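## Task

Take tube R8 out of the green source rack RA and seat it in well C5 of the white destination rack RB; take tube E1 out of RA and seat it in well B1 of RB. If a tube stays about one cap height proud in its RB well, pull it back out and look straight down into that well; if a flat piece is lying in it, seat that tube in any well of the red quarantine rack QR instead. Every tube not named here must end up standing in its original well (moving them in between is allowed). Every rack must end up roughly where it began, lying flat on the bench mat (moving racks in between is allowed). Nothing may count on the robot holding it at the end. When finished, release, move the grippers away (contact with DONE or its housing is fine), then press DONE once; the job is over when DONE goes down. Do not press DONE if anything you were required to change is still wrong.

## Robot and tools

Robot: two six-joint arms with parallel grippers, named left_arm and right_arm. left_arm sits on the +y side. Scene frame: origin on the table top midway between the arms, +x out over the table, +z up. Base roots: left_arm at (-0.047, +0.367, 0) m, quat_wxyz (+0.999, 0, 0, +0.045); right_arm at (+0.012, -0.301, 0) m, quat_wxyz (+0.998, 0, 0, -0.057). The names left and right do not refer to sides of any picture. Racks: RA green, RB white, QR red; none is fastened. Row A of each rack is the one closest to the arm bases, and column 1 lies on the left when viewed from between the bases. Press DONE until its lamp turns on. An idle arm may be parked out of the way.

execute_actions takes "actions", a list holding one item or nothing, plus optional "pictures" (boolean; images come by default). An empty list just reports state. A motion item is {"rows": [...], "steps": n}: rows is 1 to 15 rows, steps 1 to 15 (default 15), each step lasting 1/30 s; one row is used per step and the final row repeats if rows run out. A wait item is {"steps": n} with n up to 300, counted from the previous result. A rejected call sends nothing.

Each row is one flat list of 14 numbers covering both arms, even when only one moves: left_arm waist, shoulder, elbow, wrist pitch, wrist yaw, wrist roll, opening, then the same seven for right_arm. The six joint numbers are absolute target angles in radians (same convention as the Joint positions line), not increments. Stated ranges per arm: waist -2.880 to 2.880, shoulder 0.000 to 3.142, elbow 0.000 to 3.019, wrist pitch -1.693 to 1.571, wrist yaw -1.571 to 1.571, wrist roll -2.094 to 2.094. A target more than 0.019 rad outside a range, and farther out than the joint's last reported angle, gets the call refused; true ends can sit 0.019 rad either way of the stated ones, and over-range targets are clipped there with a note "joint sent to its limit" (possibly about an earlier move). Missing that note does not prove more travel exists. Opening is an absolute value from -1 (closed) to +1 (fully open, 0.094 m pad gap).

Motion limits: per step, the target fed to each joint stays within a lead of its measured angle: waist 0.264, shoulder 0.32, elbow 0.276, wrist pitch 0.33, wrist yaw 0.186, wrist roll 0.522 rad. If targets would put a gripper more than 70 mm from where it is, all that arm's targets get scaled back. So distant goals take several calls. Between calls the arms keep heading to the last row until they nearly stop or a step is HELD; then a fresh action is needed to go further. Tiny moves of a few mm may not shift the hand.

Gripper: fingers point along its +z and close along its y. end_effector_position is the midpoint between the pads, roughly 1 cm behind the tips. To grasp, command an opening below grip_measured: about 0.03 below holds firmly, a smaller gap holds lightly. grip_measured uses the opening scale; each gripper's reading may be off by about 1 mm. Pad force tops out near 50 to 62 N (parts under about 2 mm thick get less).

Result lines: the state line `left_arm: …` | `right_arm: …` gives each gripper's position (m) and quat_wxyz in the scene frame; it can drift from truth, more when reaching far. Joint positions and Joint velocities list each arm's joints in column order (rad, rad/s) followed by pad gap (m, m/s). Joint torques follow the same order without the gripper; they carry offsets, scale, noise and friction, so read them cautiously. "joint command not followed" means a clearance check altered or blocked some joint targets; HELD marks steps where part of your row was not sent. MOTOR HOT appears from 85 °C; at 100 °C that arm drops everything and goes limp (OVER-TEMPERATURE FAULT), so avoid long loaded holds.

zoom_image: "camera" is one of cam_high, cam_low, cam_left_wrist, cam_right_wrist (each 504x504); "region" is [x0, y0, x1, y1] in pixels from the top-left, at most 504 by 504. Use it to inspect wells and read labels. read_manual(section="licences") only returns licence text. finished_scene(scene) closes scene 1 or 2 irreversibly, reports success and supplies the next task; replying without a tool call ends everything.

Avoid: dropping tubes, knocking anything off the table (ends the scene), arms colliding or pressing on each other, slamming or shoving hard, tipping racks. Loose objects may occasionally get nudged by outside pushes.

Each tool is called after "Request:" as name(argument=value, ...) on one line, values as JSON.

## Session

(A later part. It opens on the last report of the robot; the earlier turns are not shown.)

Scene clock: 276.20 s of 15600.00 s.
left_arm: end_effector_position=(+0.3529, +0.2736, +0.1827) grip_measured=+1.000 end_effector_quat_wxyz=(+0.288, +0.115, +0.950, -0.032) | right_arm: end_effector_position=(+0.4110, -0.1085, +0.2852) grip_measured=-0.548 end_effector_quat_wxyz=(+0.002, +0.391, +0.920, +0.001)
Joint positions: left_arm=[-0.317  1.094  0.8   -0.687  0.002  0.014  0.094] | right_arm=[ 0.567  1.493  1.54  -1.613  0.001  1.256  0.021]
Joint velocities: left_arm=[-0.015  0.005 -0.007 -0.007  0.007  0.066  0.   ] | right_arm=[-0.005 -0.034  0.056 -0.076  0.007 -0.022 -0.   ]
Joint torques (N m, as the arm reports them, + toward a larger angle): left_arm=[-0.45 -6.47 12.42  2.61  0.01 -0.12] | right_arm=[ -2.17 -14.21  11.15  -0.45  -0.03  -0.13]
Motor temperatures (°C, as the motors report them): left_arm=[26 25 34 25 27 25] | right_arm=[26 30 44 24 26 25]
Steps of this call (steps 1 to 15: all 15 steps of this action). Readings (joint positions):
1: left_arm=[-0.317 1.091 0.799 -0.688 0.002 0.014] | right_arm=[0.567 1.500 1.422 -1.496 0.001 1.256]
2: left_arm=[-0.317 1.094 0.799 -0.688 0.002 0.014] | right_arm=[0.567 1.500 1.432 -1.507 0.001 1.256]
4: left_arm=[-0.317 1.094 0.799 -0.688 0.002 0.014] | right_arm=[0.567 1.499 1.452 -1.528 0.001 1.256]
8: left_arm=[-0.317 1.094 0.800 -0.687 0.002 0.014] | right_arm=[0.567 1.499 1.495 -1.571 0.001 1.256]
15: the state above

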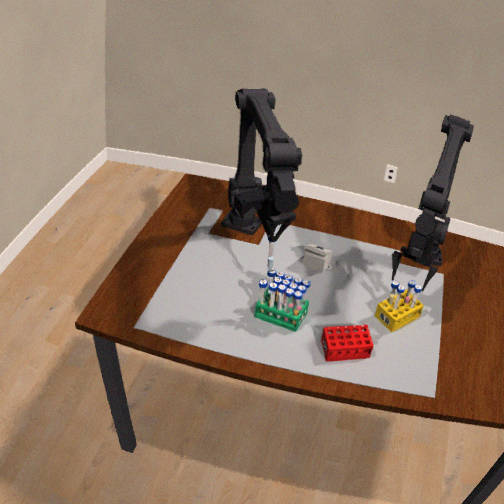

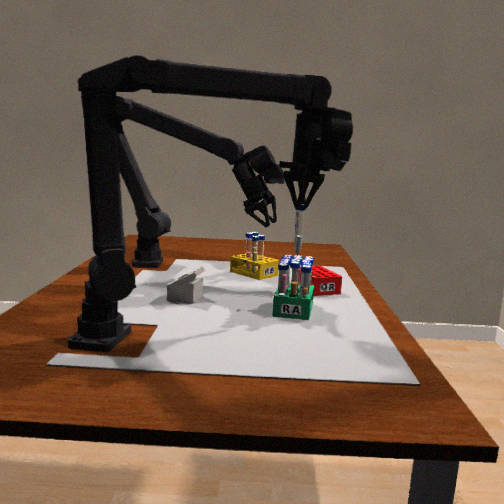

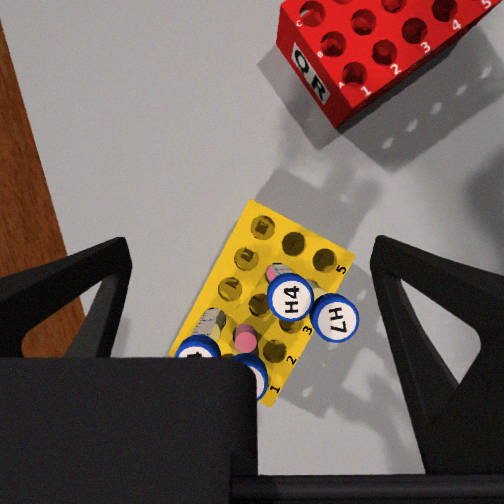

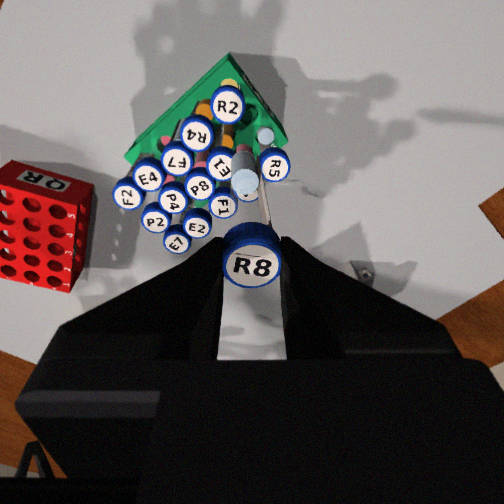

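Request:
execute_actions(actions=[{"rows": [[-0.3032,1.0933,0.7897,-0.6993,0,0,1,0.5778,1.5039,1.6052,-1.6319,0,1.2408,-0.575],[-0.2980,1.0913,0.7889,-0.7002,0,0,1,0.5802,1.5066,1.6116,-1.6318,0,1.2286,-0.575],[-0.2897,1.0881,0.7876,-0.7016,0,0,1,0.5841,1.5110,1.6195,-1.6315,0,1.2091,-0.575],[-0.2781,1.0837,0.7858,-0.7035,0,0,1,0.5895,1.5170,1.6290,-1.6312,0,1.1819,-0.575],[-0.2637,1.0781,0.7835,-0.7059,0,0,1,0.5962,1.5245,1.6399,-1.6307,0,1.1480,-0.575],[-0.2464,1.0714,0.7808,-0.7088,0,0,1,0.6042,1.5335,1.6521,-1.6302,0,1.1075,-0.575],[-0.2266,1.0638,0.7776,-0.7121,0,0,1,0.6134,1.5439,1.6656,-1.6295,0,1.0608,-0.575],[-0.2043,1.0552,0.7741,-0.7158,0,0,1,0.6237,1.5555,1.6803,-1.6288,0,1.0085,-0.575],[-0.1797,1.0457,0.7702,-0.7199,0,0,1,0.6351,1.5683,1.6961,-1.6280,0,0.9508,-0.575],[-0.1529,1.0354,0.7660,-0.7244,0,0,1,0.6475,1.5823,1.7129,-1.6272,0,0.8880,-0.575],[-0.1243,1.0244,0.7615,-0.7292,0,0,1,0.6609,1.5972,1.7305,-1.6263,0,0.8207,-0.575],[-0.0936,1.0126,0.7567,-0.7343,0,0,1,0.6750,1.6132,1.7491,-1.6253,0,0.7488,-0.575],[-0.0615,1.0002,0.7516,-0.7396,0,0,1,0.6900,1.6299,1.7684,-1.6243,0,0.6733,-0.575],[-0.0276,0.9872,0.7463,-0.7453,0,0,1,0.7057,1.6476,1.7883,-1.6233,0,0.5938,-0.575],[0.0075,0.9737,0.7407,-0.7511,0,0,1,0.7219,1.6658,1.8087,-1.6221,0,0.5114,-0.575]], "steps": 15}], pictures=false)

Request:
execute_actions(actions=[{"rows": [[0.0437,0.9597,0.7350,-0.7572,0,0,1,0.7388,1.6847,1.8297,-1.6210,0,0.4263,-0.575],[0.0810,0.9454,0.7291,-0.7634,0,0,1,0.7560,1.7041,1.8511,-1.6198,0,0.3389,-0.575],[0.1192,0.9307,0.7231,-0.7698,0,0,1,0.7738,1.7241,1.8727,-1.6186,0,0.2492,-0.575],[0.1581,0.9157,0.7170,-0.7762,0,0,1,0.7918,1.7443,1.8946,-1.6174,0,0.1578,-0.575],[0.1975,0.9005,0.7108,-0.7828,0,0,1,0.8101,1.7649,1.9166,-1.6162,0,0.0653,-0.575],[0.2374,0.8852,0.7045,-0.7895,0,0,1,0.8286,1.7857,1.9387,-1.6149,0,-0.0283,-0.575],[0.2774,0.8697,0.6982,-0.7961,0,0,1,0.8472,1.8065,1.9607,-1.6136,0,-0.1223,-0.575],[0.3176,0.8543,0.6918,-0.8029,0,0,1,0.8658,1.8275,1.9826,-1.6124,0,-0.2167,-0.575],[0.3576,0.8388,0.6855,-0.8095,0,0,1,0.8844,1.8483,2.0042,-1.6111,0,-0.3107,-0.575],[0.3975,0.8235,0.6792,-0.8162,0,0,1,0.9029,1.8691,2.0256,-1.6098,0,-0.4043,-0.575],[0.4369,0.8083,0.6730,-0.8228,0,0,1,0.9212,1.8897,2.0466,-1.6086,0,-0.4968,-0.575],[0.4758,0.7933,0.6669,-0.8292,0,0,1,0.9392,1.9099,2.0670,-1.6074,0,-0.5882,-0.575],[0.5140,0.7786,0.6609,-0.8356,0,0,1,0.9570,1.9299,2.0869,-1.6062,0,-0.6779,-0.575],[0.5513,0.7643,0.6550,-0.8418,0,0,1,0.9742,1.9493,2.1062,-1.6050,0,-0.7653,-0.575],[0.5875,0.7503,0.6493,-0.8479,0,0,1,0.9911,1.9682,2.1248,-1.6039,0,-0.8504,-0.575]], "steps": 15}], pictures=false)

Request:
execute_actions(actions=[{"rows": [[0.6226,0.7368,0.6437,-0.8537,0,0,1,1.0073,1.9864,2.1424,-1.6027,0,-0.9328,-0.575],[0.6565,0.7238,0.6384,-0.8594,0,0,1,1.0230,2.0041,2.1592,-1.6017,0,-1.0123,-0.575],[0.6886,0.7114,0.6333,-0.8647,0,0,1,1.0380,2.0208,2.1750,-1.6007,0,-1.0878,-0.575],[0.7193,0.6996,0.6285,-0.8699,0,0,1,1.0522,2.0368,2.1897,-1.5997,0,-1.1597,-0.575],[0.7479,0.6886,0.6240,-0.8746,0,0,1,1.0655,2.0517,2.2032,-1.5988,0,-1.2270,-0.575],[0.7747,0.6783,0.6198,-0.8791,0,0,1,1.0779,2.0657,2.2154,-1.5980,0,-1.2898,-0.575],[0.7993,0.6688,0.6159,-0.8832,0,0,1,1.0893,2.0780,2.2263,-1.5972,0,-1.3475,-0.575],[0.8216,0.6602,0.6124,-0.8869,0,0,1,1.0996,2.0890,2.2358,-1.5965,0,-1.3998,-0.575],[0.8414,0.6526,0.6092,-0.8902,0,0,1,1.1088,2.0985,2.2437,-1.5958,0,-1.4465,-0.575],[0.8587,0.6459,0.6065,-0.8931,0,0,1,1.1168,2.1065,2.2501,-1.5953,0,-1.4870,-0.575],[0.8731,0.6403,0.6042,-0.8955,0,0,1,1.1235,2.1130,2.2547,-1.5948,0,-1.5209,-0.575],[0.8847,0.6359,0.6024,-0.8974,0,0,1,1.1289,2.1182,2.2575,-1.5945,0,-1.5481,-0.575],[0.8930,0.6327,0.6011,-0.8988,0,0,1,1.1328,2.1220,2.2585,-1.5942,0,-1.5676,-0.575],[0.8982,0.6307,0.6003,-0.8997,0,0,1,1.1352,2.1242,2.2585,-1.5941,0,-1.5798,-0.575],[0.9,0.63,0.6,-0.9,0,0,1,1.136,2.125,2.2585,-1.594,0,-1.584,-0.575]], "steps": 15}], pictures=false)

Request:
execute_actions(actions=[{"steps": 15}])

Scene clock: 365.80 s of 15600.00 s.
left_arm: end_effector_position=(+0.3398, +0.3751, +0.1930) grip_measured=+1.000 end_effector_quat_wxyz=(+0.297, -0.004, +0.955, +0.005) | right_arm: end_effector_position=(+0.4365, -0.0368, +0.3021) grip_measured=-0.548 end_effector_quat_wxyz=(+0.024, +0.124, +0.992, +0.019)
Joint positions: left_arm=[-0.067  1.007  0.766 -0.728  0.002  0.014  0.094] | right_arm=[ 0.674  1.611  1.72  -1.618  0.001  0.807  0.021]
Joint velocities: left_arm=[ 1.031 -0.415 -0.129 -0.134 -0.095 -0.066  0.   ] | right_arm=[ 0.474  0.523  0.579  0.002  0.066 -1.81  -0.   ]
Joint torques (N m, as the arm reports them, + toward a larger angle): left_arm=[ 0.98 -6.76  7.59  1.24  0.04 -0.14] | right_arm=[ -0.43 -12.78  11.4    0.24  -0.03  -0.25]
Motor temperatures (°C, as the motors report them): left_arm=[26 26 41 25 27 25] | right_arm=[26 30 50 24 26 25]
Steps of this call (steps 1 to 15: the robot went on to your last target; steps 16 to 90: nothing new was sent; then 86.10 s passed at rest; steps 91 to 105: all 15 steps of this action). Readings (joint positions):
91: left_arm=[-0.317 1.094 0.800 -0.687 0.002 0.014] | right_arm=[0.567 1.492 1.542 -1.617 0.001 1.256]
92: left_arm=[-0.317 1.094 0.800 -0.687 0.002 0.014] | right_arm=[0.567 1.492 1.542 -1.617 0.001 1.254]
94: left_arm=[-0.311 1.094 0.800 -0.689 0.002 0.014] | right_arm=[0.568 1.495 1.550 -1.618 0.001 1.240]
98: left_arm=[-0.264 1.082 0.795 -0.697 0.002 0.014] | right_arm=[0.585 1.517 1.595 -1.618 0.001 1.155]
105: the state above

Scene clock: 366.30 s of 15600.00 s.
left_arm: end_effector_position=(+0.2226, +0.5529, +0.2082) grip_measured=+1.000 end_effector_quat_wxyz=(+0.301, -0.277, +0.907, +0.096) | right_arm: end_effector_position=(+0.4243, +0.1500, +0.2602) grip_measured=-0.548 end_effector_quat_wxyz=(+0.032, -0.600, +0.799, +0.006)
Joint positions: left_arm=[ 0.515  0.781  0.675 -0.823  0.     0.013  0.094] | right_arm=[ 0.947  1.921  2.033 -1.618  0.001 -0.455  0.021]
Joint velocities: left_arm=[ 1.109 -0.435 -0.164 -0.183 -0.11  -0.007  0.   ] | right_arm=[ 0.542  0.591  0.54   0.012 -0.066 -2.542 -0.   ]
Joint torques (N m, as the arm reports them, + toward a larger angle): left_arm=[ 0.66 -3.47  7.8   1.31  0.07 -0.1 ] | right_arm=[ -1.44 -18.58  11.54   1.3   -0.14  -0.19]
Motor temperatures (°C, as the motors report them): left_arm=[26 26 41 25 27 25] | right_arm=[26 30 50 24 26 25]
Steps of this call (steps 1 to 15: all 15 steps of this action). Readings (joint positions):
1: left_arm=[-0.032 0.993 0.761 -0.733 0.002 0.014] | right_arm=[0.690 1.630 1.740 -1.618 0.001 0.738]
2: left_arm=[0.005 0.978 0.755 -0.738 0.001 0.014] | right_arm=[0.707 1.649 1.760 -1.618 0.001 0.666]
4: left_arm=[0.080 0.949 0.744 -0.751 0.001 0.014] | right_arm=[0.742 1.689 1.802 -1.618 0.001 0.513]
8: left_arm=[0.238 0.888 0.720 -0.776 0.000 0.014] | right_arm=[0.816 1.775 1.888 -1.618 0.001 0.175]
15: the state above

Scene clock: 366.80 s of 15600.00 s.
left_arm: end_effector_position=(+0.1162, +0.6074, +0.2090) grip_measured=+1.000 end_effector_quat_wxyz=(+0.287, -0.438, +0.838, +0.155) | right_arm: end_effector_position=(+0.3604, +0.2666, +0.2031) grip_measured=-0.548 end_effector_quat_wxyz=(-0.019, +0.943, -0.332, +0.004)
Joint positions: left_arm=[ 0.886  0.636  0.616 -0.887 -0.     0.013  0.094] | right_arm=[ 1.137  2.115  2.192 -1.609  0.001 -1.442  0.021]
Joint velocities: left_arm=[ 0.171 -0.083 -0.032 -0.037  0.022  0.051  0.   ] | right_arm=[ 0.093  0.093  0.012 -0.002 -0.007 -0.857 -0.   ]
Joint torques (N m, as the arm reports them, + toward a larger angle): left_arm=[ 0.08 -1.67  8.07  1.69  0.08 -0.11] | right_arm=[ -2.68 -21.19  12.14   1.16  -0.2   -0.24]
Motor temperatures (°C, as the motors report them): left_arm=[26 26 41 25 27 25] | right_arm=[26 30 50 24 26 25]
Steps of this call (steps 1 to 15: all 15 steps of this action). Readings (joint positions):
1: left_arm=[0.552 0.766 0.670 -0.829 0.000 0.013] | right_arm=[0.965 1.941 2.052 -1.618 0.001 -0.543]
2: left_arm=[0.589 0.752 0.664 -0.835 -0.000 0.013] | right_arm=[0.983 1.959 2.070 -1.618 0.001 -0.630]
4: left_arm=[0.657 0.725 0.653 -0.847 -0.000 0.013] | right_arm=[1.017 1.995 2.103 -1.617 0.001 -0.797]
8: left_arm=[0.773 0.680 0.635 -0.867 -0.000 0.013] | right_arm=[1.076 2.056 2.156 -1.613 0.001 -1.095]
15: the state above

Scene clock: 367.30 s of 15600.00 s.
left_arm: end_effector_position=(+0.1143, +0.6077, +0.2088) grip_measured=+1.000 end_effector_quat_wxyz=(+0.286, -0.440, +0.837, +0.156) | right_arm: end_effector_position=(+0.3591, +0.2699, +0.2032) grip_measured=-0.548 end_effector_quat_wxyz=(-0.020, +0.962, -0.271, +0.006)
Joint positions: left_arm=[ 0.892  0.633  0.615 -0.889 -0.     0.013  0.094] | right_arm=[ 1.141  2.119  2.2   -1.609  0.001 -1.566  0.021]
Joint velocities: left_arm=[-0.005 -0.005 -0.012 -0.012  0.022  0.022  0.   ] | right_arm=[-0.005 -0.005 -0.007 -0.012 -0.051 -0.051  0.   ]
Joint torques (N m, as the arm reports them, + toward a larger angle): left_arm=[ 1.15 -1.6   8.02  1.53  0.11 -0.11] | right_arm=[ -2.74 -21.72  11.58   1.19  -0.2   -0.23]
Motor temperatures (°C, as the motors report them): left_arm=[26 26 40 25 27 25] | right_arm=[26 31 50 24 26 25]
Steps of this call (steps 1 to 15: the robot went on to your last target). Readings (joint positions):
1: left_arm=[0.890 0.634 0.615 -0.888 -0.000 0.013] | right_arm=[1.140 2.117 2.192 -1.609 0.001 -1.468]
2: left_arm=[0.892 0.633 0.615 -0.888 -0.000 0.013] | right_arm=[1.141 2.119 2.192 -1.609 0.001 -1.489]
4: left_arm=[0.892 0.633 0.615 -0.889 -0.000 0.013] | right_arm=[1.141 2.119 2.192 -1.609 0.001 -1.518]
8: left_arm=[0.892 0.633 0.615 -0.889 -0.000 0.013] | right_arm=[1.141 2.119 2.198 -1.609 0.001 -1.549]
15: the state above

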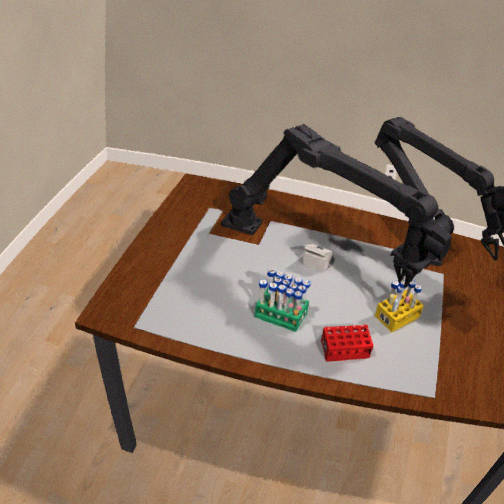

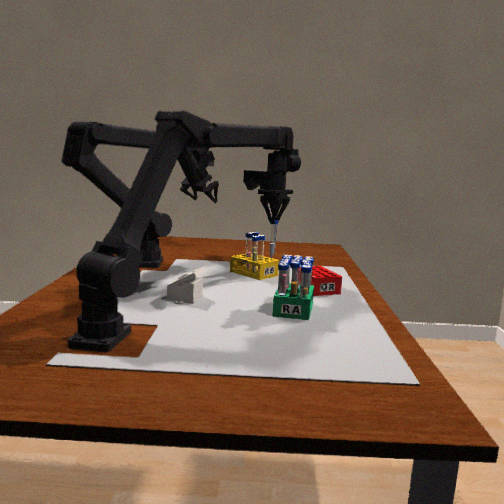

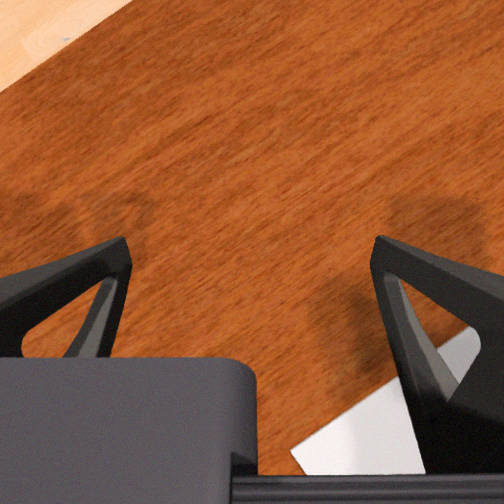

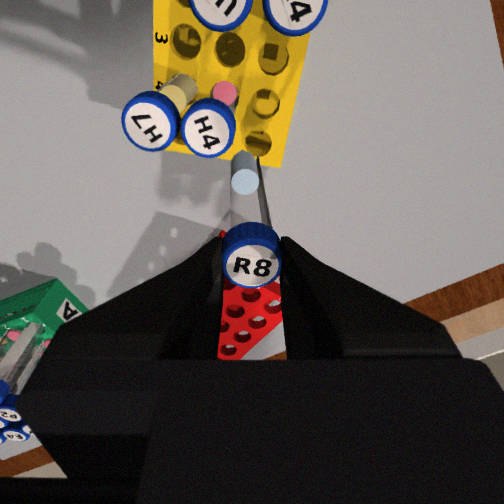

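Request:
zoom_image(camera="cam_right_wrist", region=[180, 80, 320, 220])

Region (180, 80, 320, 220) of cam_right_wrist's 504x504 image, scaled by 3.600, with more detail than that image has.

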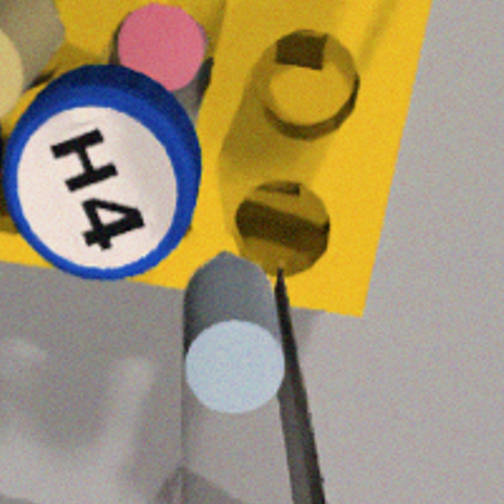

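Request:
execute_actions(actions=[{"rows": [[0.9,0.63,0.6,-0.9,0,0,1,1.138,2.126,2.262,-1.610,0,-1.584,-0.575],[0.9,0.63,0.6,-0.9,0,0,1,1.138,2.128,2.267,-1.624,0,-1.584,-0.575],[0.9,0.63,0.6,-0.9,0,0,1,1.138,2.131,2.273,-1.626,0,-1.584,-0.575],[0.9,0.63,0.6,-0.9,0,0,1,1.138,2.135,2.280,-1.628,0,-1.584,-0.575],[0.9,0.63,0.6,-0.9,0,0,1,1.138,2.140,2.287,-1.630,0,-1.584,-0.575],[0.9,0.63,0.6,-0.9,0,0,1,1.138,2.145,2.294,-1.633,0,-1.584,-0.575],[0.9,0.63,0.6,-0.9,0,0,1,1.138,2.150,2.300,-1.635,0,-1.584,-0.575],[0.9,0.63,0.6,-0.9,0,0,1,1.138,2.154,2.306,-1.638,0,-1.584,-0.575],[0.9,0.63,0.6,-0.9,0,0,1,1.138,2.158,2.310,-1.640,0,-1.584,-0.575],[0.9,0.63,0.6,-0.9,0,0,1,1.138,2.161,2.313,-1.6415,0,-1.584,-0.575],[0.9,0.63,0.6,-0.9,0,0,1,1.138,2.163,2.315,-1.6425,0,-1.584,-0.575],[0.9,0.63,0.6,-0.9,0,0,1,1.138,2.164,2.315,-1.6425,0,-1.584,-0.575]], "steps": 15}], pictures=false)

Request:
execute_actions(actions=[{"steps": 10}])

Request:
zoom_image(camera="cam_right_wrist", region=[180, 80, 320, 220])

Scene clock: 378.33 s of 15600.00 s.
left_arm: end_effector_position=(+0.1143, +0.6077, +0.2088) grip_measured=+1.000 end_effector_quat_wxyz=(+0.286, -0.440, +0.837, +0.156) | right_arm: end_effector_position=(+0.3641, +0.2781, +0.2124) grip_measured=-0.548 end_effector_quat_wxyz=(-0.030, +0.963, -0.269, +0.009)
Joint positions: left_arm=[ 0.892  0.633  0.615 -0.889 -0.     0.013  0.094] | right_arm=[ 1.141  2.14   2.258 -1.627  0.001 -1.571  0.021]
Joint velocities: left_arm=[ 0.005  0.005 -0.022 -0.017  0.007 -0.051  0.   ] | right_arm=[-0.005  0.034 -0.002 -0.007  0.022 -0.051 -0.   ]
Joint torques (N m, as the arm reports them, + toward a larger angle): left_arm=[ 0.93 -2.14  8.04  1.43  0.05 -0.12] | right_arm=[ -2.31 -20.44  11.45  -0.34  -0.2   -0.26]
Motor temperatures (°C, as the motors report them): left_arm=[26 25 38 25 27 25] | right_arm=[26 32 50 24 26 25]
Steps of this call (steps 1 to 15: the robot went on to your last target; steps 16 to 90: nothing new was sent; then 7.53 s passed at rest; steps 91 to 105: all 15 steps of this action). Readings (joint positions):
91: left_arm=[0.892 0.633 0.615 -0.889 -0.000 0.013] | right_arm=[1.141 2.119 2.200 -1.609 0.001 -1.571]
92: left_arm=[0.892 0.633 0.615 -0.889 -0.000 0.013] | right_arm=[1.141 2.119 2.200 -1.609 0.001 -1.571]
94: left_arm=[0.892 0.633 0.615 -0.889 -0.000 0.013] | right_arm=[1.141 2.120 2.205 -1.611 0.001 -1.571]
98: left_arm=[0.892 0.633 0.615 -0.889 -0.000 0.013] | right_arm=[1.141 2.127 2.234 -1.619 0.001 -1.571]
105: the state above

Scene clock: 378.67 s of 15600.00 s.
left_arm: end_effector_position=(+0.1143, +0.6077, +0.2088) grip_measured=+1.000 end_effector_quat_wxyz=(+0.286, -0.440, +0.837, +0.156) | right_arm: end_effector_position=(+0.3643, +0.2785, +0.2067) grip_measured=-0.548 end_effector_quat_wxyz=(-0.025, +0.963, -0.269, +0.008)
Joint positions: left_arm=[ 0.892  0.633  0.615 -0.889 -0.     0.013  0.094] | right_arm=[ 1.141  2.149  2.258 -1.627  0.001 -1.571  0.021]
Joint velocities: left_arm=[-0.015 -0.005 -0.002 -0.002  0.007  0.022  0.   ] | right_arm=[-0.005 -0.005  0.012 -0.012 -0.022 -0.022 -0.001]
Joint torques (N m, as the arm reports them, + toward a larger angle): left_arm=[ 1.03 -1.75  8.02  1.49  0.08 -0.09] | right_arm=[ -2.35 -21.1   11.48  -0.39  -0.21  -0.27]
Motor temperatures (°C, as the motors report them): left_arm=[26 25 38 25 27 25] | right_arm=[26 32 50 24 26 25]
Steps of this call (steps 1 to 10: the robot went on to your last target). Readings (joint positions):
1: left_arm=[0.892 0.633 0.615 -0.889 -0.000 0.013] | right_arm=[1.141 2.142 2.258 -1.627 0.001 -1.571]
2: left_arm=[0.892 0.633 0.615 -0.889 -0.000 0.013] | right_arm=[1.141 2.144 2.258 -1.627 0.001 -1.571]
4: left_arm=[0.892 0.633 0.615 -0.889 -0.000 0.013] | right_arm=[1.141 2.147 2.258 -1.627 0.001 -1.571]
8: left_arm=[0.892 0.633 0.615 -0.889 -0.000 0.013] | right_arm=[1.141 2.149 2.258 -1.627 0.001 -1.571]
10: the state above

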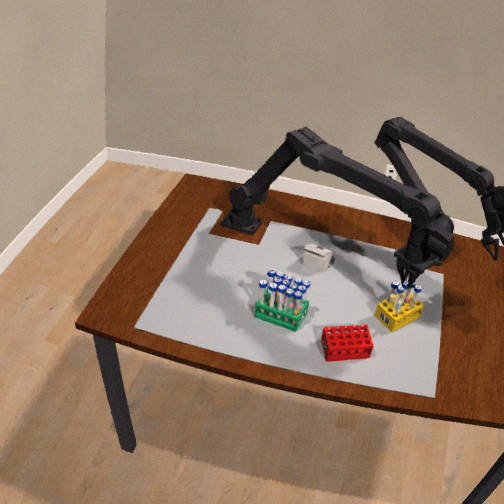

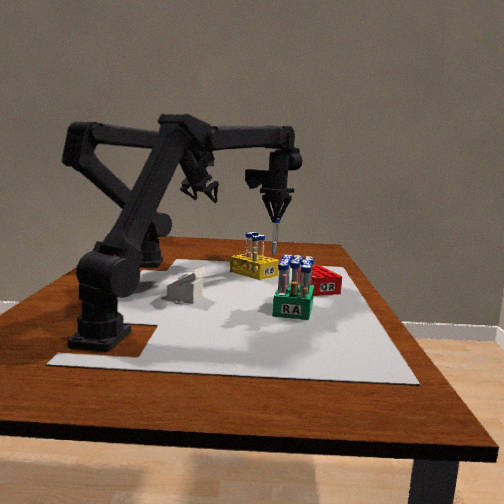

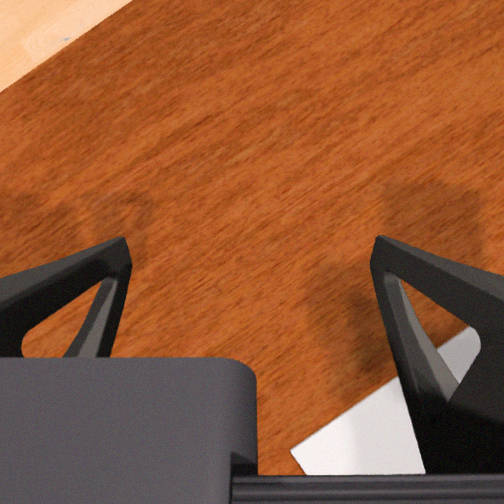

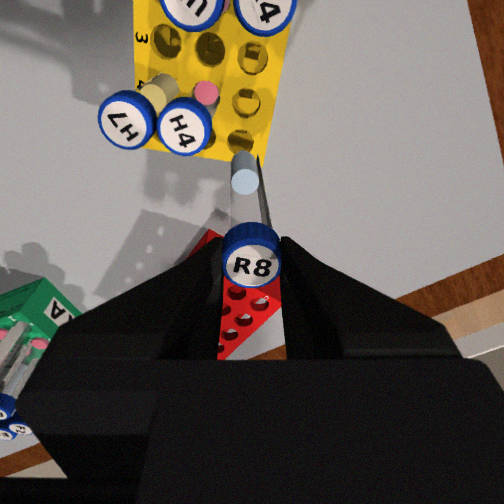

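Region (180, 80, 320, 220) of cam_right_wrist's 504x504 image, scaled by 3.600, with more detail than that image has.

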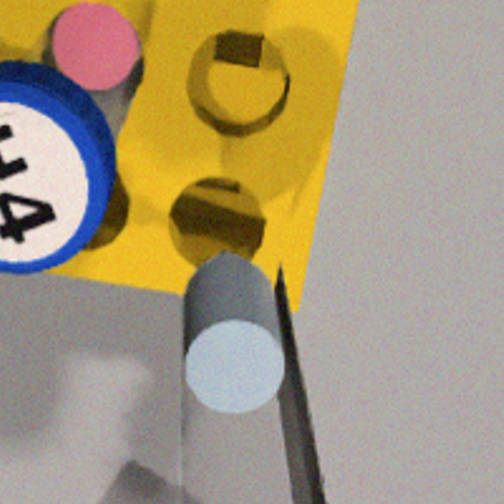

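Request:
execute_actions(actions=[{"rows": [[0.9,0.63,0.6,-0.9,0,0,1,1.138,2.166,2.315,-1.6425,0,-1.584,-0.575],[0.9,0.63,0.6,-0.9,0,0,1,1.138,2.169,2.315,-1.6425,0,-1.584,-0.575],[0.9,0.63,0.6,-0.9,0,0,1,1.138,2.172,2.315,-1.6425,0,-1.584,-0.575],[0.9,0.63,0.6,-0.9,0,0,1,1.138,2.175,2.315,-1.6425,0,-1.584,-0.575],[0.9,0.63,0.6,-0.9,0,0,1,1.138,2.178,2.315,-1.6425,0,-1.584,-0.575],[0.9,0.63,0.6,-0.9,0,0,1,1.138,2.181,2.315,-1.6425,0,-1.584,-0.575],[0.9,0.63,0.6,-0.9,0,0,1,1.138,2.184,2.315,-1.6425,0,-1.584,-0.575],[0.9,0.63,0.6,-0.9,0,0,1,1.138,2.186,2.315,-1.6425,0,-1.584,-0.575],[0.9,0.63,0.6,-0.9,0,0,1,1.138,2.187,2.315,-1.6425,0,-1.584,-0.575]], "steps": 15}], pictures=false)

Request:
execute_actions(actions=[{"steps": 8}])

Request:
zoom_image(camera="cam_right_wrist", region=[180, 80, 320, 220])

Request:
zoom_image(camera="cam_low", region=[220, 200, 310, 290])

Scene clock: 384.93 s of 15600.00 s.
left_arm: end_effector_position=(+0.1143, +0.6077, +0.2088) grip_measured=+1.000 end_effector_quat_wxyz=(+0.286, -0.440, +0.837, +0.156) | right_arm: end_effector_position=(+0.3652, +0.2799, +0.1904) grip_measured=-0.548 end_effector_quat_wxyz=(-0.013, +0.963, -0.269, +0.004)
Joint positions: left_arm=[ 0.892  0.633  0.615 -0.889 -0.     0.013  0.094] | right_arm=[ 1.141  2.174  2.258 -1.627  0.001 -1.571  0.021]
Joint velocities: left_arm=[ 0.005 -0.015  0.012 -0.007  0.066  0.037  0.   ] | right_arm=[-0.005  0.044 -0.017  0.007  0.022 -0.007  0.001]
Joint torques (N m, as the arm reports them, + toward a larger angle): left_arm=[ 0.61 -2.    8.1   1.52  0.08 -0.1 ] | right_arm=[ -2.39 -21.52  11.41  -0.45  -0.2   -0.27]
Motor temperatures (°C, as the motors report them): left_arm=[26 25 38 25 27 25] | right_arm=[26 32 51 24 26 25]
Steps of this call (steps 1 to 15: the robot went on to your last target; steps 16 to 90: nothing new was sent; then 2.77 s passed at rest; steps 91 to 105: all 15 steps of this action). Readings (joint positions):
91: left_arm=[0.892 0.633 0.615 -0.889 -0.000 0.013] | right_arm=[1.141 2.149 2.258 -1.627 0.001 -1.571]
92: left_arm=[0.892 0.633 0.615 -0.889 -0.000 0.013] | right_arm=[1.141 2.149 2.258 -1.627 0.001 -1.571]
94: left_arm=[0.892 0.633 0.615 -0.889 -0.000 0.013] | right_arm=[1.141 2.150 2.258 -1.627 0.001 -1.571]
98: left_arm=[0.892 0.633 0.615 -0.889 -0.000 0.013] | right_arm=[1.141 2.156 2.258 -1.627 0.001 -1.571]
105: the state above

Scene clock: 385.20 s of 15600.00 s.
left_arm: end_effector_position=(+0.1143, +0.6077, +0.2088) grip_measured=+1.000 end_effector_quat_wxyz=(+0.286, -0.440, +0.837, +0.156) | right_arm: end_effector_position=(+0.3652, +0.2800, +0.1894) grip_measured=-0.548 end_effector_quat_wxyz=(-0.013, +0.963, -0.269, +0.004)
Joint positions: left_arm=[ 0.892  0.633  0.615 -0.889 -0.     0.013  0.094] | right_arm=[ 1.141  2.175  2.258 -1.627  0.001 -1.571  0.021]
Joint velocities: left_arm=[ 0.005  0.005 -0.007  0.007  0.037  0.007  0.   ] | right_arm=[-0.005  0.005  0.012 -0.007 -0.066 -0.037 -0.002]
Joint torques (N m, as the arm reports them, + toward a larger angle): left_arm=[ 1.07 -1.89  8.16  1.5   0.05 -0.15] | right_arm=[ -2.36 -21.91  11.38  -0.47  -0.2   -0.27]
Motor temperatures (°C, as the motors report them): left_arm=[26 25 38 25 27 25] | right_arm=[26 32 51 24 26 25]
Steps of this call (steps 1 to 8: the robot went on to your last target). Readings (joint positions):
1: left_arm=[0.892 0.633 0.615 -0.889 -0.000 0.013] | right_arm=[1.141 2.175 2.258 -1.627 0.001 -1.571]
2: left_arm=[0.892 0.633 0.615 -0.889 -0.000 0.013] | right_arm=[1.141 2.175 2.258 -1.627 0.001 -1.571]
4: left_arm=[0.892 0.633 0.615 -0.889 -0.000 0.013] | right_arm=[1.141 2.175 2.258 -1.627 0.001 -1.571]
8: the state above

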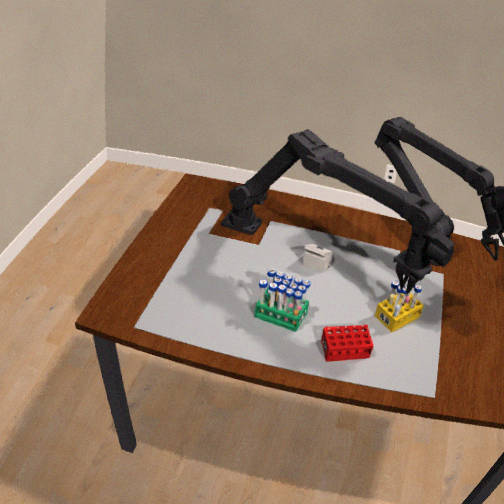

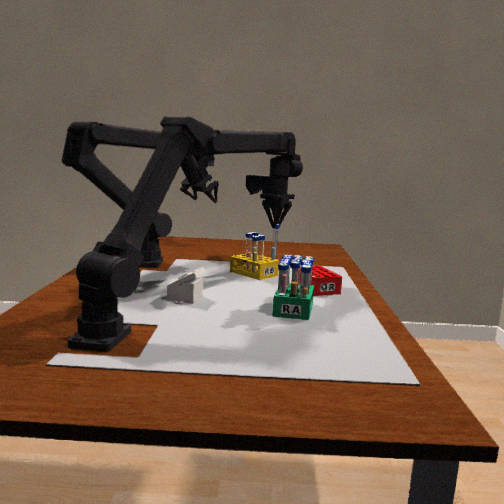

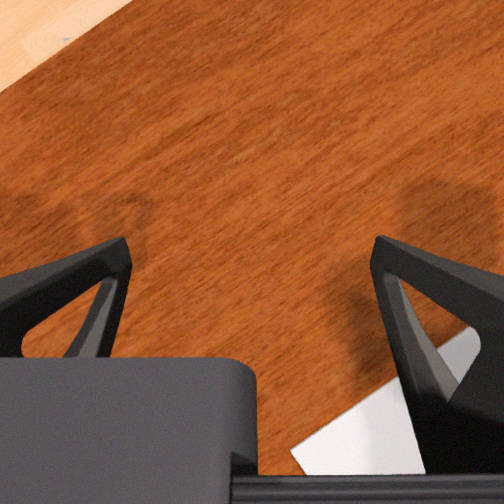

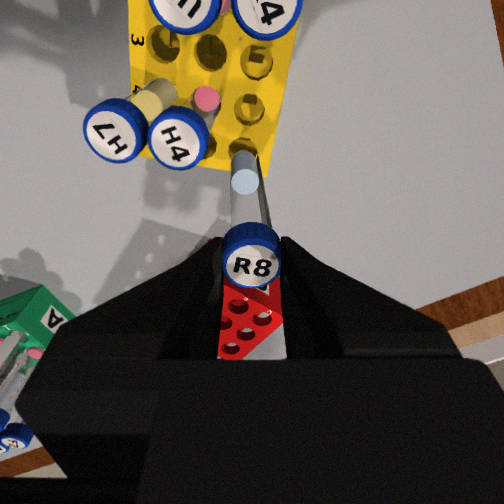

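Region (180, 80, 320, 220) of cam_right_wrist's 504x504 image, scaled by 3.600, with more detail than that image has.

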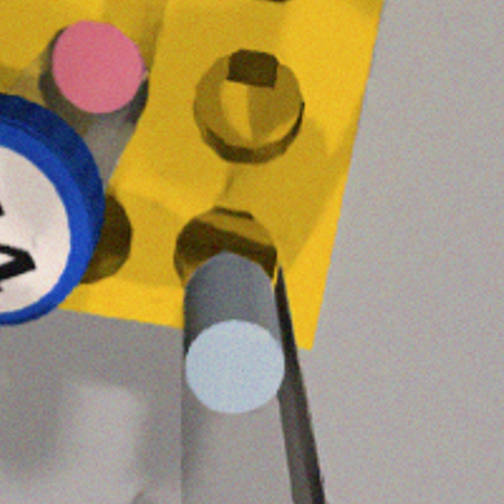

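Region (220, 200, 310, 290) of cam_low's 504x504 image, scaled by 5.600, with more detail than that image has.

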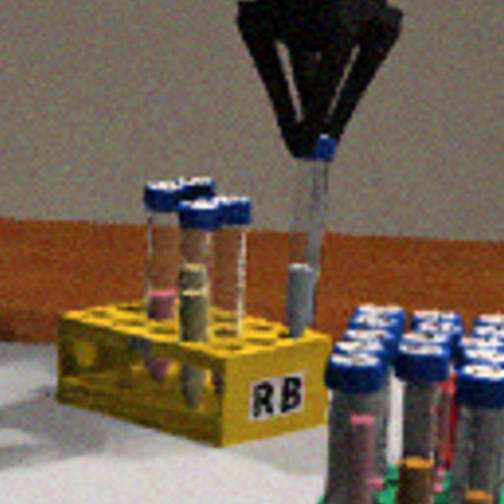

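Request:
zoom_image(camera="cam_high", region=[360, 240, 450, 330])

Request:
zoom_image(camera="cam_low", region=[235, 150, 325, 270])

Region (360, 240, 450, 330) of cam_high's 504x504 image, scaled by 5.600, with more detail than that image has.

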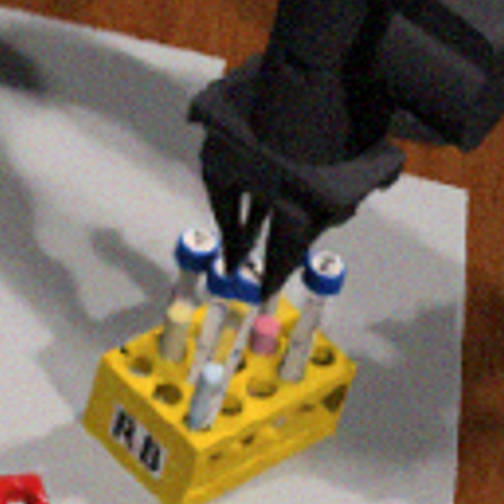

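Region (235, 150, 325, 270) of cam_low's 504x504 image, scaled by 4.200, with more detail than that image has; it fills the left 378 columns of this view, and the rest is white.

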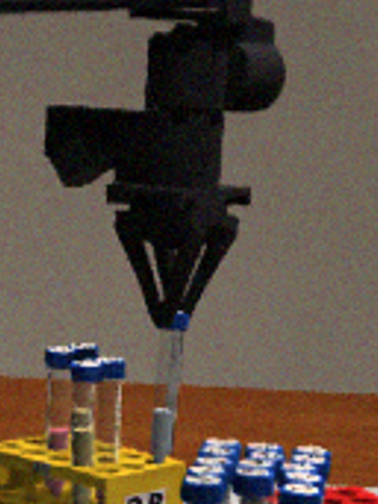

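Request:
execute_actions(actions=[{"rows": [[0.9,0.63,0.6,-0.9,0,0,1,1.138,2.165,2.290,-1.625,0,-1.584,-0.575],[0.9,0.63,0.6,-0.9,0,0,1,1.138,2.155,2.270,-1.613,0,-1.584,-0.575],[0.9,0.63,0.6,-0.9,0,0,1,1.138,2.150,2.260,-1.612,0,-1.584,-0.575],[0.9,0.63,0.6,-0.9,0,0,1,1.138,2.145,2.256,-1.611,0,-1.584,-0.575],[0.9,0.63,0.6,-0.9,0,0,1,1.138,2.140,2.254,-1.610,0,-1.584,-0.575],[0.9,0.63,0.6,-0.9,0,0,1,1.138,2.135,2.250,-1.607,0,-1.584,-0.575],[0.9,0.63,0.6,-0.9,0,0,1,1.138,2.130,2.244,-1.602,0,-1.584,-0.575],[0.9,0.63,0.6,-0.9,0,0,1,1.138,2.125,2.237,-1.596,0,-1.584,-0.575],[0.9,0.63,0.6,-0.9,0,0,1,1.138,2.120,2.229,-1.590,0,-1.584,-0.575],[0.9,0.63,0.6,-0.9,0,0,1,1.138,2.115,2.221,-1.583,0,-1.584,-0.575],[0.9,0.63,0.6,-0.9,0,0,1,1.138,2.110,2.213,-1.576,0,-1.584,-0.575],[0.9,0.63,0.6,-0.9,0,0,1,1.138,2.105,2.205,-1.570,0,-1.584,-0.575],[0.9,0.63,0.6,-0.9,0,0,1,1.138,2.100,2.197,-1.563,0,-1.584,-0.575],[0.9,0.63,0.6,-0.9,0,0,1,1.138,2.095,2.189,-1.556,0,-1.584,-0.575],[0.9,0.63,0.6,-0.9,0,0,1,1.138,2.090,2.181,-1.550,0,-1.584,-0.575]], "steps": 15}], pictures=false)

Request:
execute_actions(actions=[{"rows": [[0.9,0.63,0.6,-0.9,0,0,1,1.138,2.086,2.173,-1.543,0,-1.584,-0.575],[0.9,0.63,0.6,-0.9,0,0,1,1.138,2.082,2.165,-1.536,0,-1.584,-0.575],[0.9,0.63,0.6,-0.9,0,0,1,1.138,2.079,2.157,-1.530,0,-1.584,-0.575],[0.9,0.63,0.6,-0.9,0,0,1,1.138,2.077,2.149,-1.523,0,-1.584,-0.575],[0.9,0.63,0.6,-0.9,0,0,1,1.138,2.076,2.142,-1.517,0,-1.584,-0.575],[0.9,0.63,0.6,-0.9,0,0,1,1.138,2.075,2.136,-1.512,0,-1.584,-0.575],[0.9,0.63,0.6,-0.9,0,0,1,1.138,2.075,2.131,-1.508,0,-1.584,-0.575],[0.9,0.63,0.6,-0.9,0,0,1,1.138,2.075,2.127,-1.505,0,-1.584,-0.575],[0.9,0.63,0.6,-0.9,0,0,1,1.138,2.075,2.125,-1.503,0,-1.584,-0.575],[0.9,0.63,0.6,-0.9,0,0,1,1.138,2.075,2.124,-1.5023,0,-1.584,-0.575]], "steps": 15}])

Request:
zoom_image(camera="cam_right_wrist", region=[180, 80, 320, 220])

Request:
zoom_image(camera="cam_low", region=[220, 200, 310, 290])

Scene clock: 415.33 s of 15600.00 s.
left_arm: end_effector_position=(+0.1143, +0.6077, +0.2088) grip_measured=+1.000 end_effector_quat_wxyz=(+0.286, -0.440, +0.837, +0.156) | right_arm: end_effector_position=(+0.3632, +0.2766, +0.1969) grip_measured=-0.548 end_effector_quat_wxyz=(-0.029, +0.963, -0.269, +0.009)
Joint positions: left_arm=[ 0.892  0.633  0.615 -0.889 -0.     0.013  0.094] | right_arm=[ 1.141  2.13   2.2   -1.58   0.001 -1.571  0.021]
Joint velocities: left_arm=[ 0.005  0.005  0.002 -0.007  0.051  0.007  0.   ] | right_arm=[-0.005 -0.21  -0.222  0.198 -0.022 -0.022 -0.   ]
Joint torques (N m, as the arm reports them, + toward a larger angle): left_arm=[ 0.3  -2.37  8.13  1.56  0.06 -0.13] | right_arm=[ -2.34 -24.73   7.13   1.16  -0.2   -0.27]
Motor temperatures (°C, as the motors report them): left_arm=[26 25 37 25 27 25] | right_arm=[26 33 51 24 26 25]
Steps of this call (steps 1 to 15: the robot went on to your last target; steps 16 to 90: nothing new was sent; then 26.63 s passed at rest; steps 91 to 105: all 15 steps of this action). Readings (joint positions):
91: left_arm=[0.892 0.633 0.615 -0.889 -0.000 0.013] | right_arm=[1.141 2.175 2.258 -1.627 0.001 -1.571]
92: left_arm=[0.892 0.633 0.615 -0.889 -0.000 0.013] | right_arm=[1.141 2.175 2.258 -1.627 0.001 -1.571]
94: left_arm=[0.892 0.633 0.615 -0.889 -0.000 0.013] | right_arm=[1.141 2.175 2.258 -1.627 0.001 -1.571]
98: left_arm=[0.892 0.633 0.615 -0.889 -0.000 0.013] | right_arm=[1.141 2.169 2.250 -1.620 0.001 -1.571]
105: the state above

Scene clock: 415.83 s of 15600.00 s.
left_arm: end_effector_position=(+0.1143, +0.6077, +0.2088) grip_measured=+1.000 end_effector_quat_wxyz=(+0.286, -0.440, +0.837, +0.156) | right_arm: end_effector_position=(+0.3610, +0.2731, +0.1923) grip_measured=-0.548 end_effector_quat_wxyz=(-0.040, +0.962, -0.269, +0.012)
Joint positions: left_arm=[ 0.892  0.633  0.615 -0.889 -0.     0.013  0.094] | right_arm=[ 1.141  2.094  2.127 -1.52   0.001 -1.571  0.021]
Joint velocities: left_arm=[ 0.005 -0.015 -0.012 -0.007 -0.022 -0.022  0.   ] | right_arm=[-0.005 -0.015 -0.007  0.012  0.022  0.022 -0.   ]
Joint torques (N m, as the arm reports them, + toward a larger angle): left_arm=[ 0.59 -2.06  8.02  1.48  0.06 -0.13] | right_arm=[ -2.38 -23.39   7.24   1.32  -0.2   -0.26]
Motor temperatures (°C, as the motors report them): left_arm=[26 25 37 25 27 25] | right_arm=[26 33 51 24 26 25]
Steps of this call (steps 1 to 15: all 15 steps of this action). Readings (joint positions):
1: left_arm=[0.892 0.633 0.615 -0.889 -0.000 0.013] | right_arm=[1.141 2.123 2.192 -1.573 0.001 -1.571]
2: left_arm=[0.892 0.633 0.615 -0.889 -0.000 0.013] | right_arm=[1.141 2.117 2.184 -1.567 0.001 -1.571]
4: left_arm=[0.892 0.633 0.615 -0.889 -0.000 0.013] | right_arm=[1.141 2.107 2.169 -1.554 0.001 -1.571]
8: left_arm=[0.892 0.633 0.615 -0.889 -0.000 0.013] | right_arm=[1.141 2.094 2.144 -1.531 0.001 -1.571]
15: the state above

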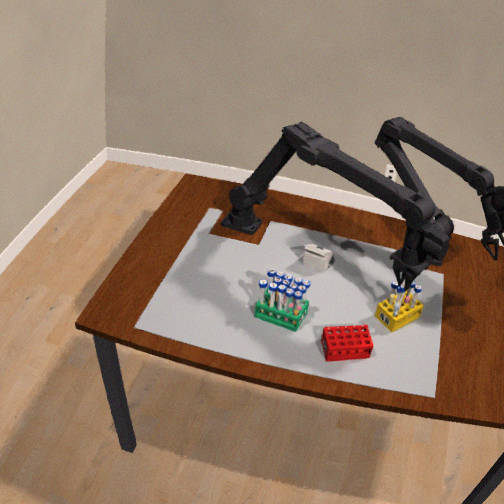

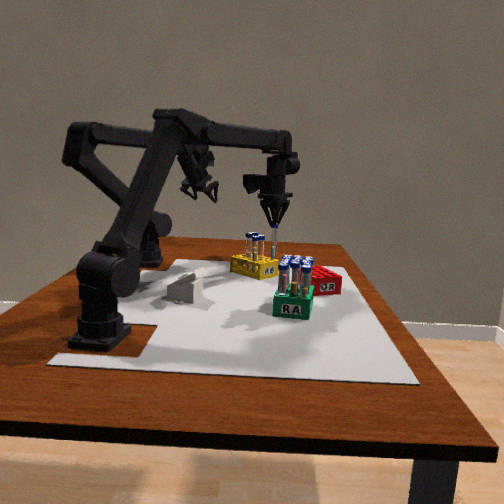

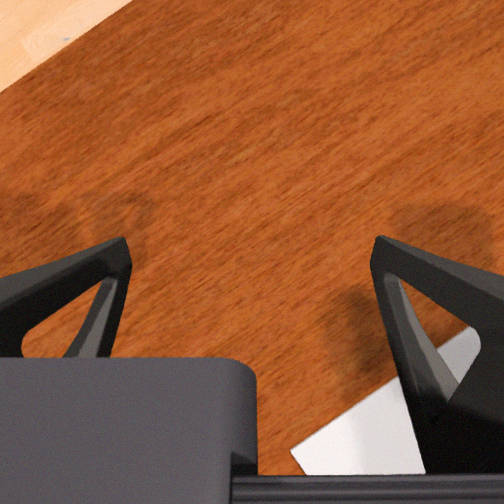

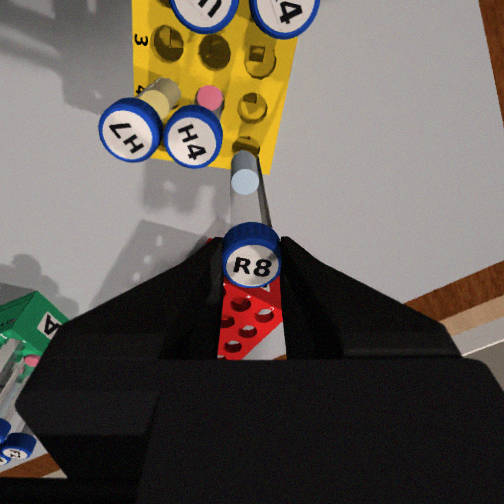

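Region (180, 80, 320, 220) of cam_right_wrist's 504x504 image, scaled by 3.600, with more detail than that image has.

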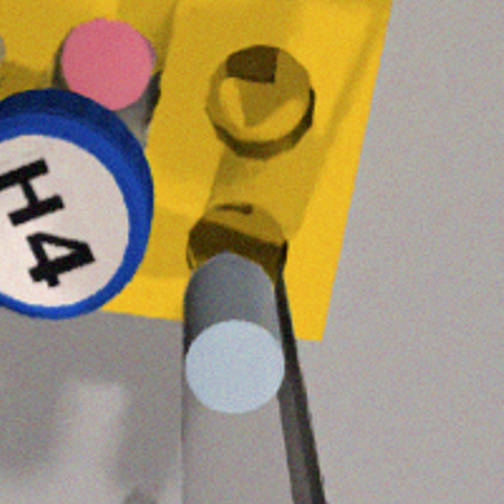

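Region (220, 200, 310, 290) of cam_low's 504x504 image, scaled by 5.600, with more detail than that image has.

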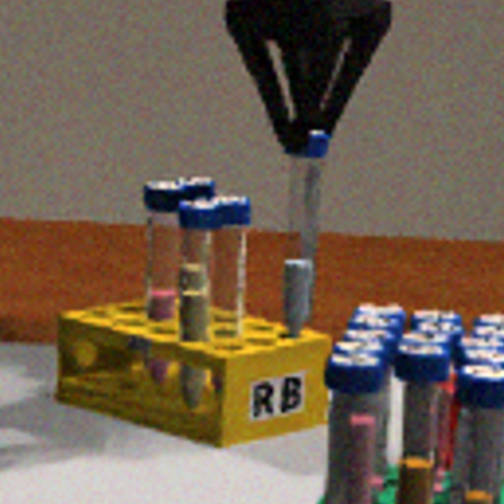

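Request:
execute_actions(actions=[{"rows": [[0.9,0.63,0.6,-0.9,0,0,1,1.138,2.08,2.124,-1.4995,0,-1.584,-0.575],[0.9,0.63,0.6,-0.9,0,0,1,1.138,2.085,2.123,-1.4965,0,-1.584,-0.575],[0.9,0.63,0.6,-0.9,0,0,1,1.138,2.085,2.121,-1.494,0,-1.584,-0.575],[0.9,0.63,0.6,-0.9,0,0,1,1.138,2.085,2.118,-1.491,0,-1.584,-0.575],[0.9,0.63,0.6,-0.9,0,0,1,1.138,2.085,2.1145,-1.4875,0,-1.584,-0.575],[0.9,0.63,0.6,-0.9,0,0,1,1.138,2.085,2.111,-1.484,0,-1.584,-0.575],[0.9,0.63,0.6,-0.9,0,0,1,1.138,2.085,2.1075,-1.4805,0,-1.584,-0.575],[0.9,0.63,0.6,-0.9,0,0,1,1.138,2.085,2.104,-1.477,0,-1.584,-0.575],[0.9,0.63,0.6,-0.9,0,0,1,1.138,2.085,2.1005,-1.4735,0,-1.584,-0.575],[0.9,0.63,0.6,-0.9,0,0,1,1.138,2.085,2.097,-1.470,0,-1.584,-0.575],[0.9,0.63,0.6,-0.9,0,0,1,1.138,2.085,2.094,-1.467,0,-1.584,-0.575],[0.9,0.63,0.6,-0.9,0,0,1,1.138,2.085,2.092,-1.465,0,-1.584,-0.575],[0.9,0.63,0.6,-0.9,0,0,1,1.138,2.085,2.091,-1.464,0,-1.584,-0.575]], "steps": 15}], pictures=false)

Request:
execute_actions(actions=[{"steps": 6}])

Request:
zoom_image(camera="cam_right_wrist", region=[180, 80, 320, 220])

Request:
zoom_image(camera="cam_high", region=[360, 250, 440, 330])

Scene clock: 431.93 s of 15600.00 s.
left_arm: end_effector_position=(+0.1143, +0.6077, +0.2088) grip_measured=+1.000 end_effector_quat_wxyz=(+0.286, -0.440, +0.837, +0.156) | right_arm: end_effector_position=(+0.3619, +0.2745, +0.1803) grip_measured=-0.548 end_effector_quat_wxyz=(-0.043, +0.962, -0.269, +0.012)
Joint positions: left_arm=[ 0.892  0.633  0.615 -0.889 -0.     0.013  0.094] | right_arm=[ 1.141  2.094  2.095 -1.483  0.001 -1.571  0.021]
Joint velocities: left_arm=[ 0.005 -0.015 -0.012 -0.002 -0.095  0.007  0.   ] | right_arm=[ 0.005  0.005 -0.032  0.037  0.037 -0.051  0.   ]
Joint torques (N m, as the arm reports them, + toward a larger angle): left_arm=[ 0.82 -1.9   8.06  1.42  0.07 -0.09] | right_arm=[ -2.38 -22.55   7.44   1.31  -0.2   -0.26]
Motor temperatures (°C, as the motors report them): left_arm=[26 25 37 25 27 25] | right_arm=[26 34 48 24 26 25]
Steps of this call (steps 1 to 15: the robot went on to your last target; steps 16 to 90: nothing new was sent; then 12.60 s passed at rest; steps 91 to 105: all 15 steps of this action). Readings (joint positions):
91: left_arm=[0.892 0.633 0.615 -0.889 -0.000 0.013] | right_arm=[1.141 2.094 2.127 -1.519 0.001 -1.571]
92: left_arm=[0.892 0.633 0.615 -0.889 -0.000 0.013] | right_arm=[1.141 2.094 2.127 -1.518 0.001 -1.571]
94: left_arm=[0.892 0.633 0.615 -0.889 -0.000 0.013] | right_arm=[1.141 2.094 2.127 -1.514 0.001 -1.571]
98: left_arm=[0.892 0.633 0.615 -0.889 -0.000 0.013] | right_arm=[1.141 2.094 2.118 -1.500 0.001 -1.571]
105: the state above

Scene clock: 432.13 s of 15600.00 s.
left_arm: end_effector_position=(+0.1143, +0.6077, +0.2088) grip_measured=+1.000 end_effector_quat_wxyz=(+0.286, -0.440, +0.837, +0.156) | right_arm: end_effector_position=(+0.3620, +0.2746, +0.1802) grip_measured=-0.548 end_effector_quat_wxyz=(-0.043, +0.962, -0.269, +0.013)
Joint positions: left_arm=[ 0.892  0.633  0.615 -0.889 -0.     0.013  0.094] | right_arm=[ 1.141  2.094  2.095 -1.482  0.001 -1.571  0.021]
Joint velocities: left_arm=[ 0.015 -0.015  0.012  0.007 -0.022 -0.022  0.   ] | right_arm=[-0.005 -0.005 -0.002 -0.012 -0.051 -0.022  0.001]
Joint torques (N m, as the arm reports them, + toward a larger angle): left_arm=[ 1.03 -1.9   7.98  1.55  0.08 -0.1 ] | right_arm=[ -2.46 -22.59   7.29   1.41  -0.2   -0.26]
Motor temperatures (°C, as the motors report them): left_arm=[26 25 37 25 27 25] | right_arm=[26 34 48 24 26 25]
Steps of this call (steps 1 to 6: the robot went on to your last target). Readings (joint positions):
1: left_arm=[0.892 0.633 0.615 -0.889 -0.000 0.013] | right_arm=[1.141 2.094 2.095 -1.482 0.001 -1.571]
2: left_arm=[0.892 0.633 0.615 -0.889 -0.000 0.013] | right_arm=[1.141 2.094 2.095 -1.482 0.001 -1.571]
4: left_arm=[0.892 0.633 0.615 -0.889 -0.000 0.013] | right_arm=[1.141 2.094 2.095 -1.482 0.001 -1.571]
6: the state above

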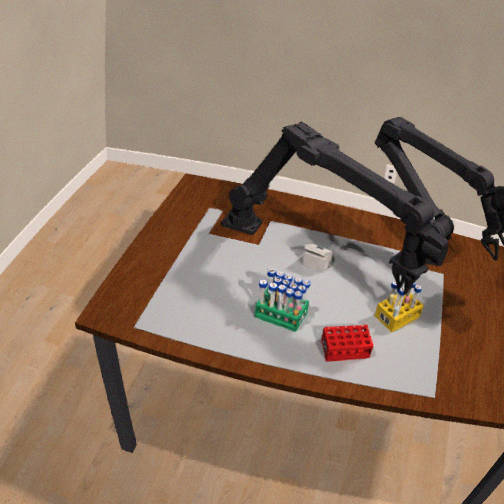

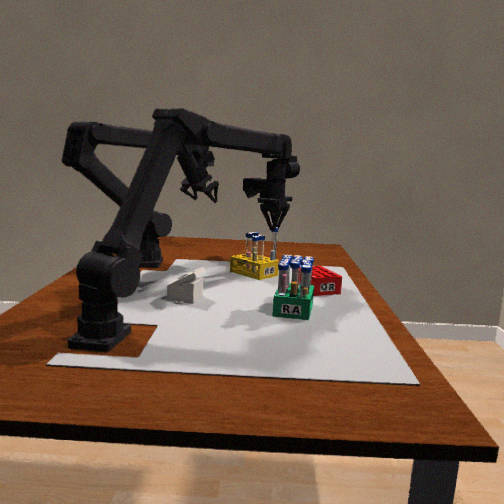

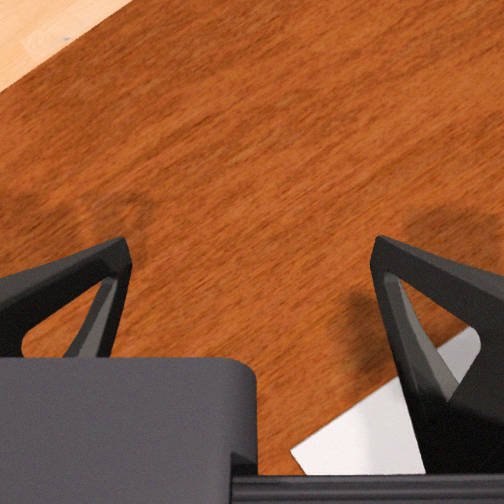

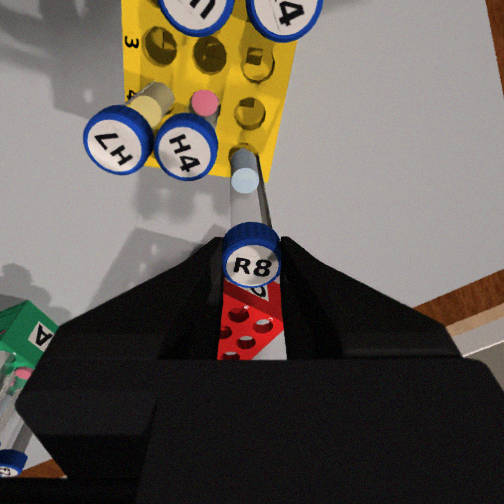

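Region (180, 80, 320, 220) of cam_right_wrist's 504x504 image, scaled by 3.600, with more detail than that image has.

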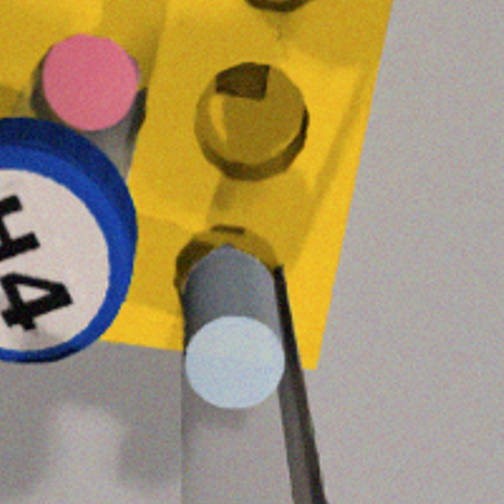

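Region (360, 250, 440, 330) of cam_high's 504x504 image, scaled by 6.300, with more detail than that image has.

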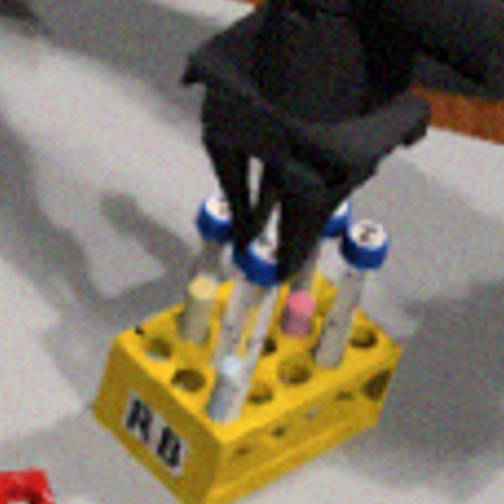

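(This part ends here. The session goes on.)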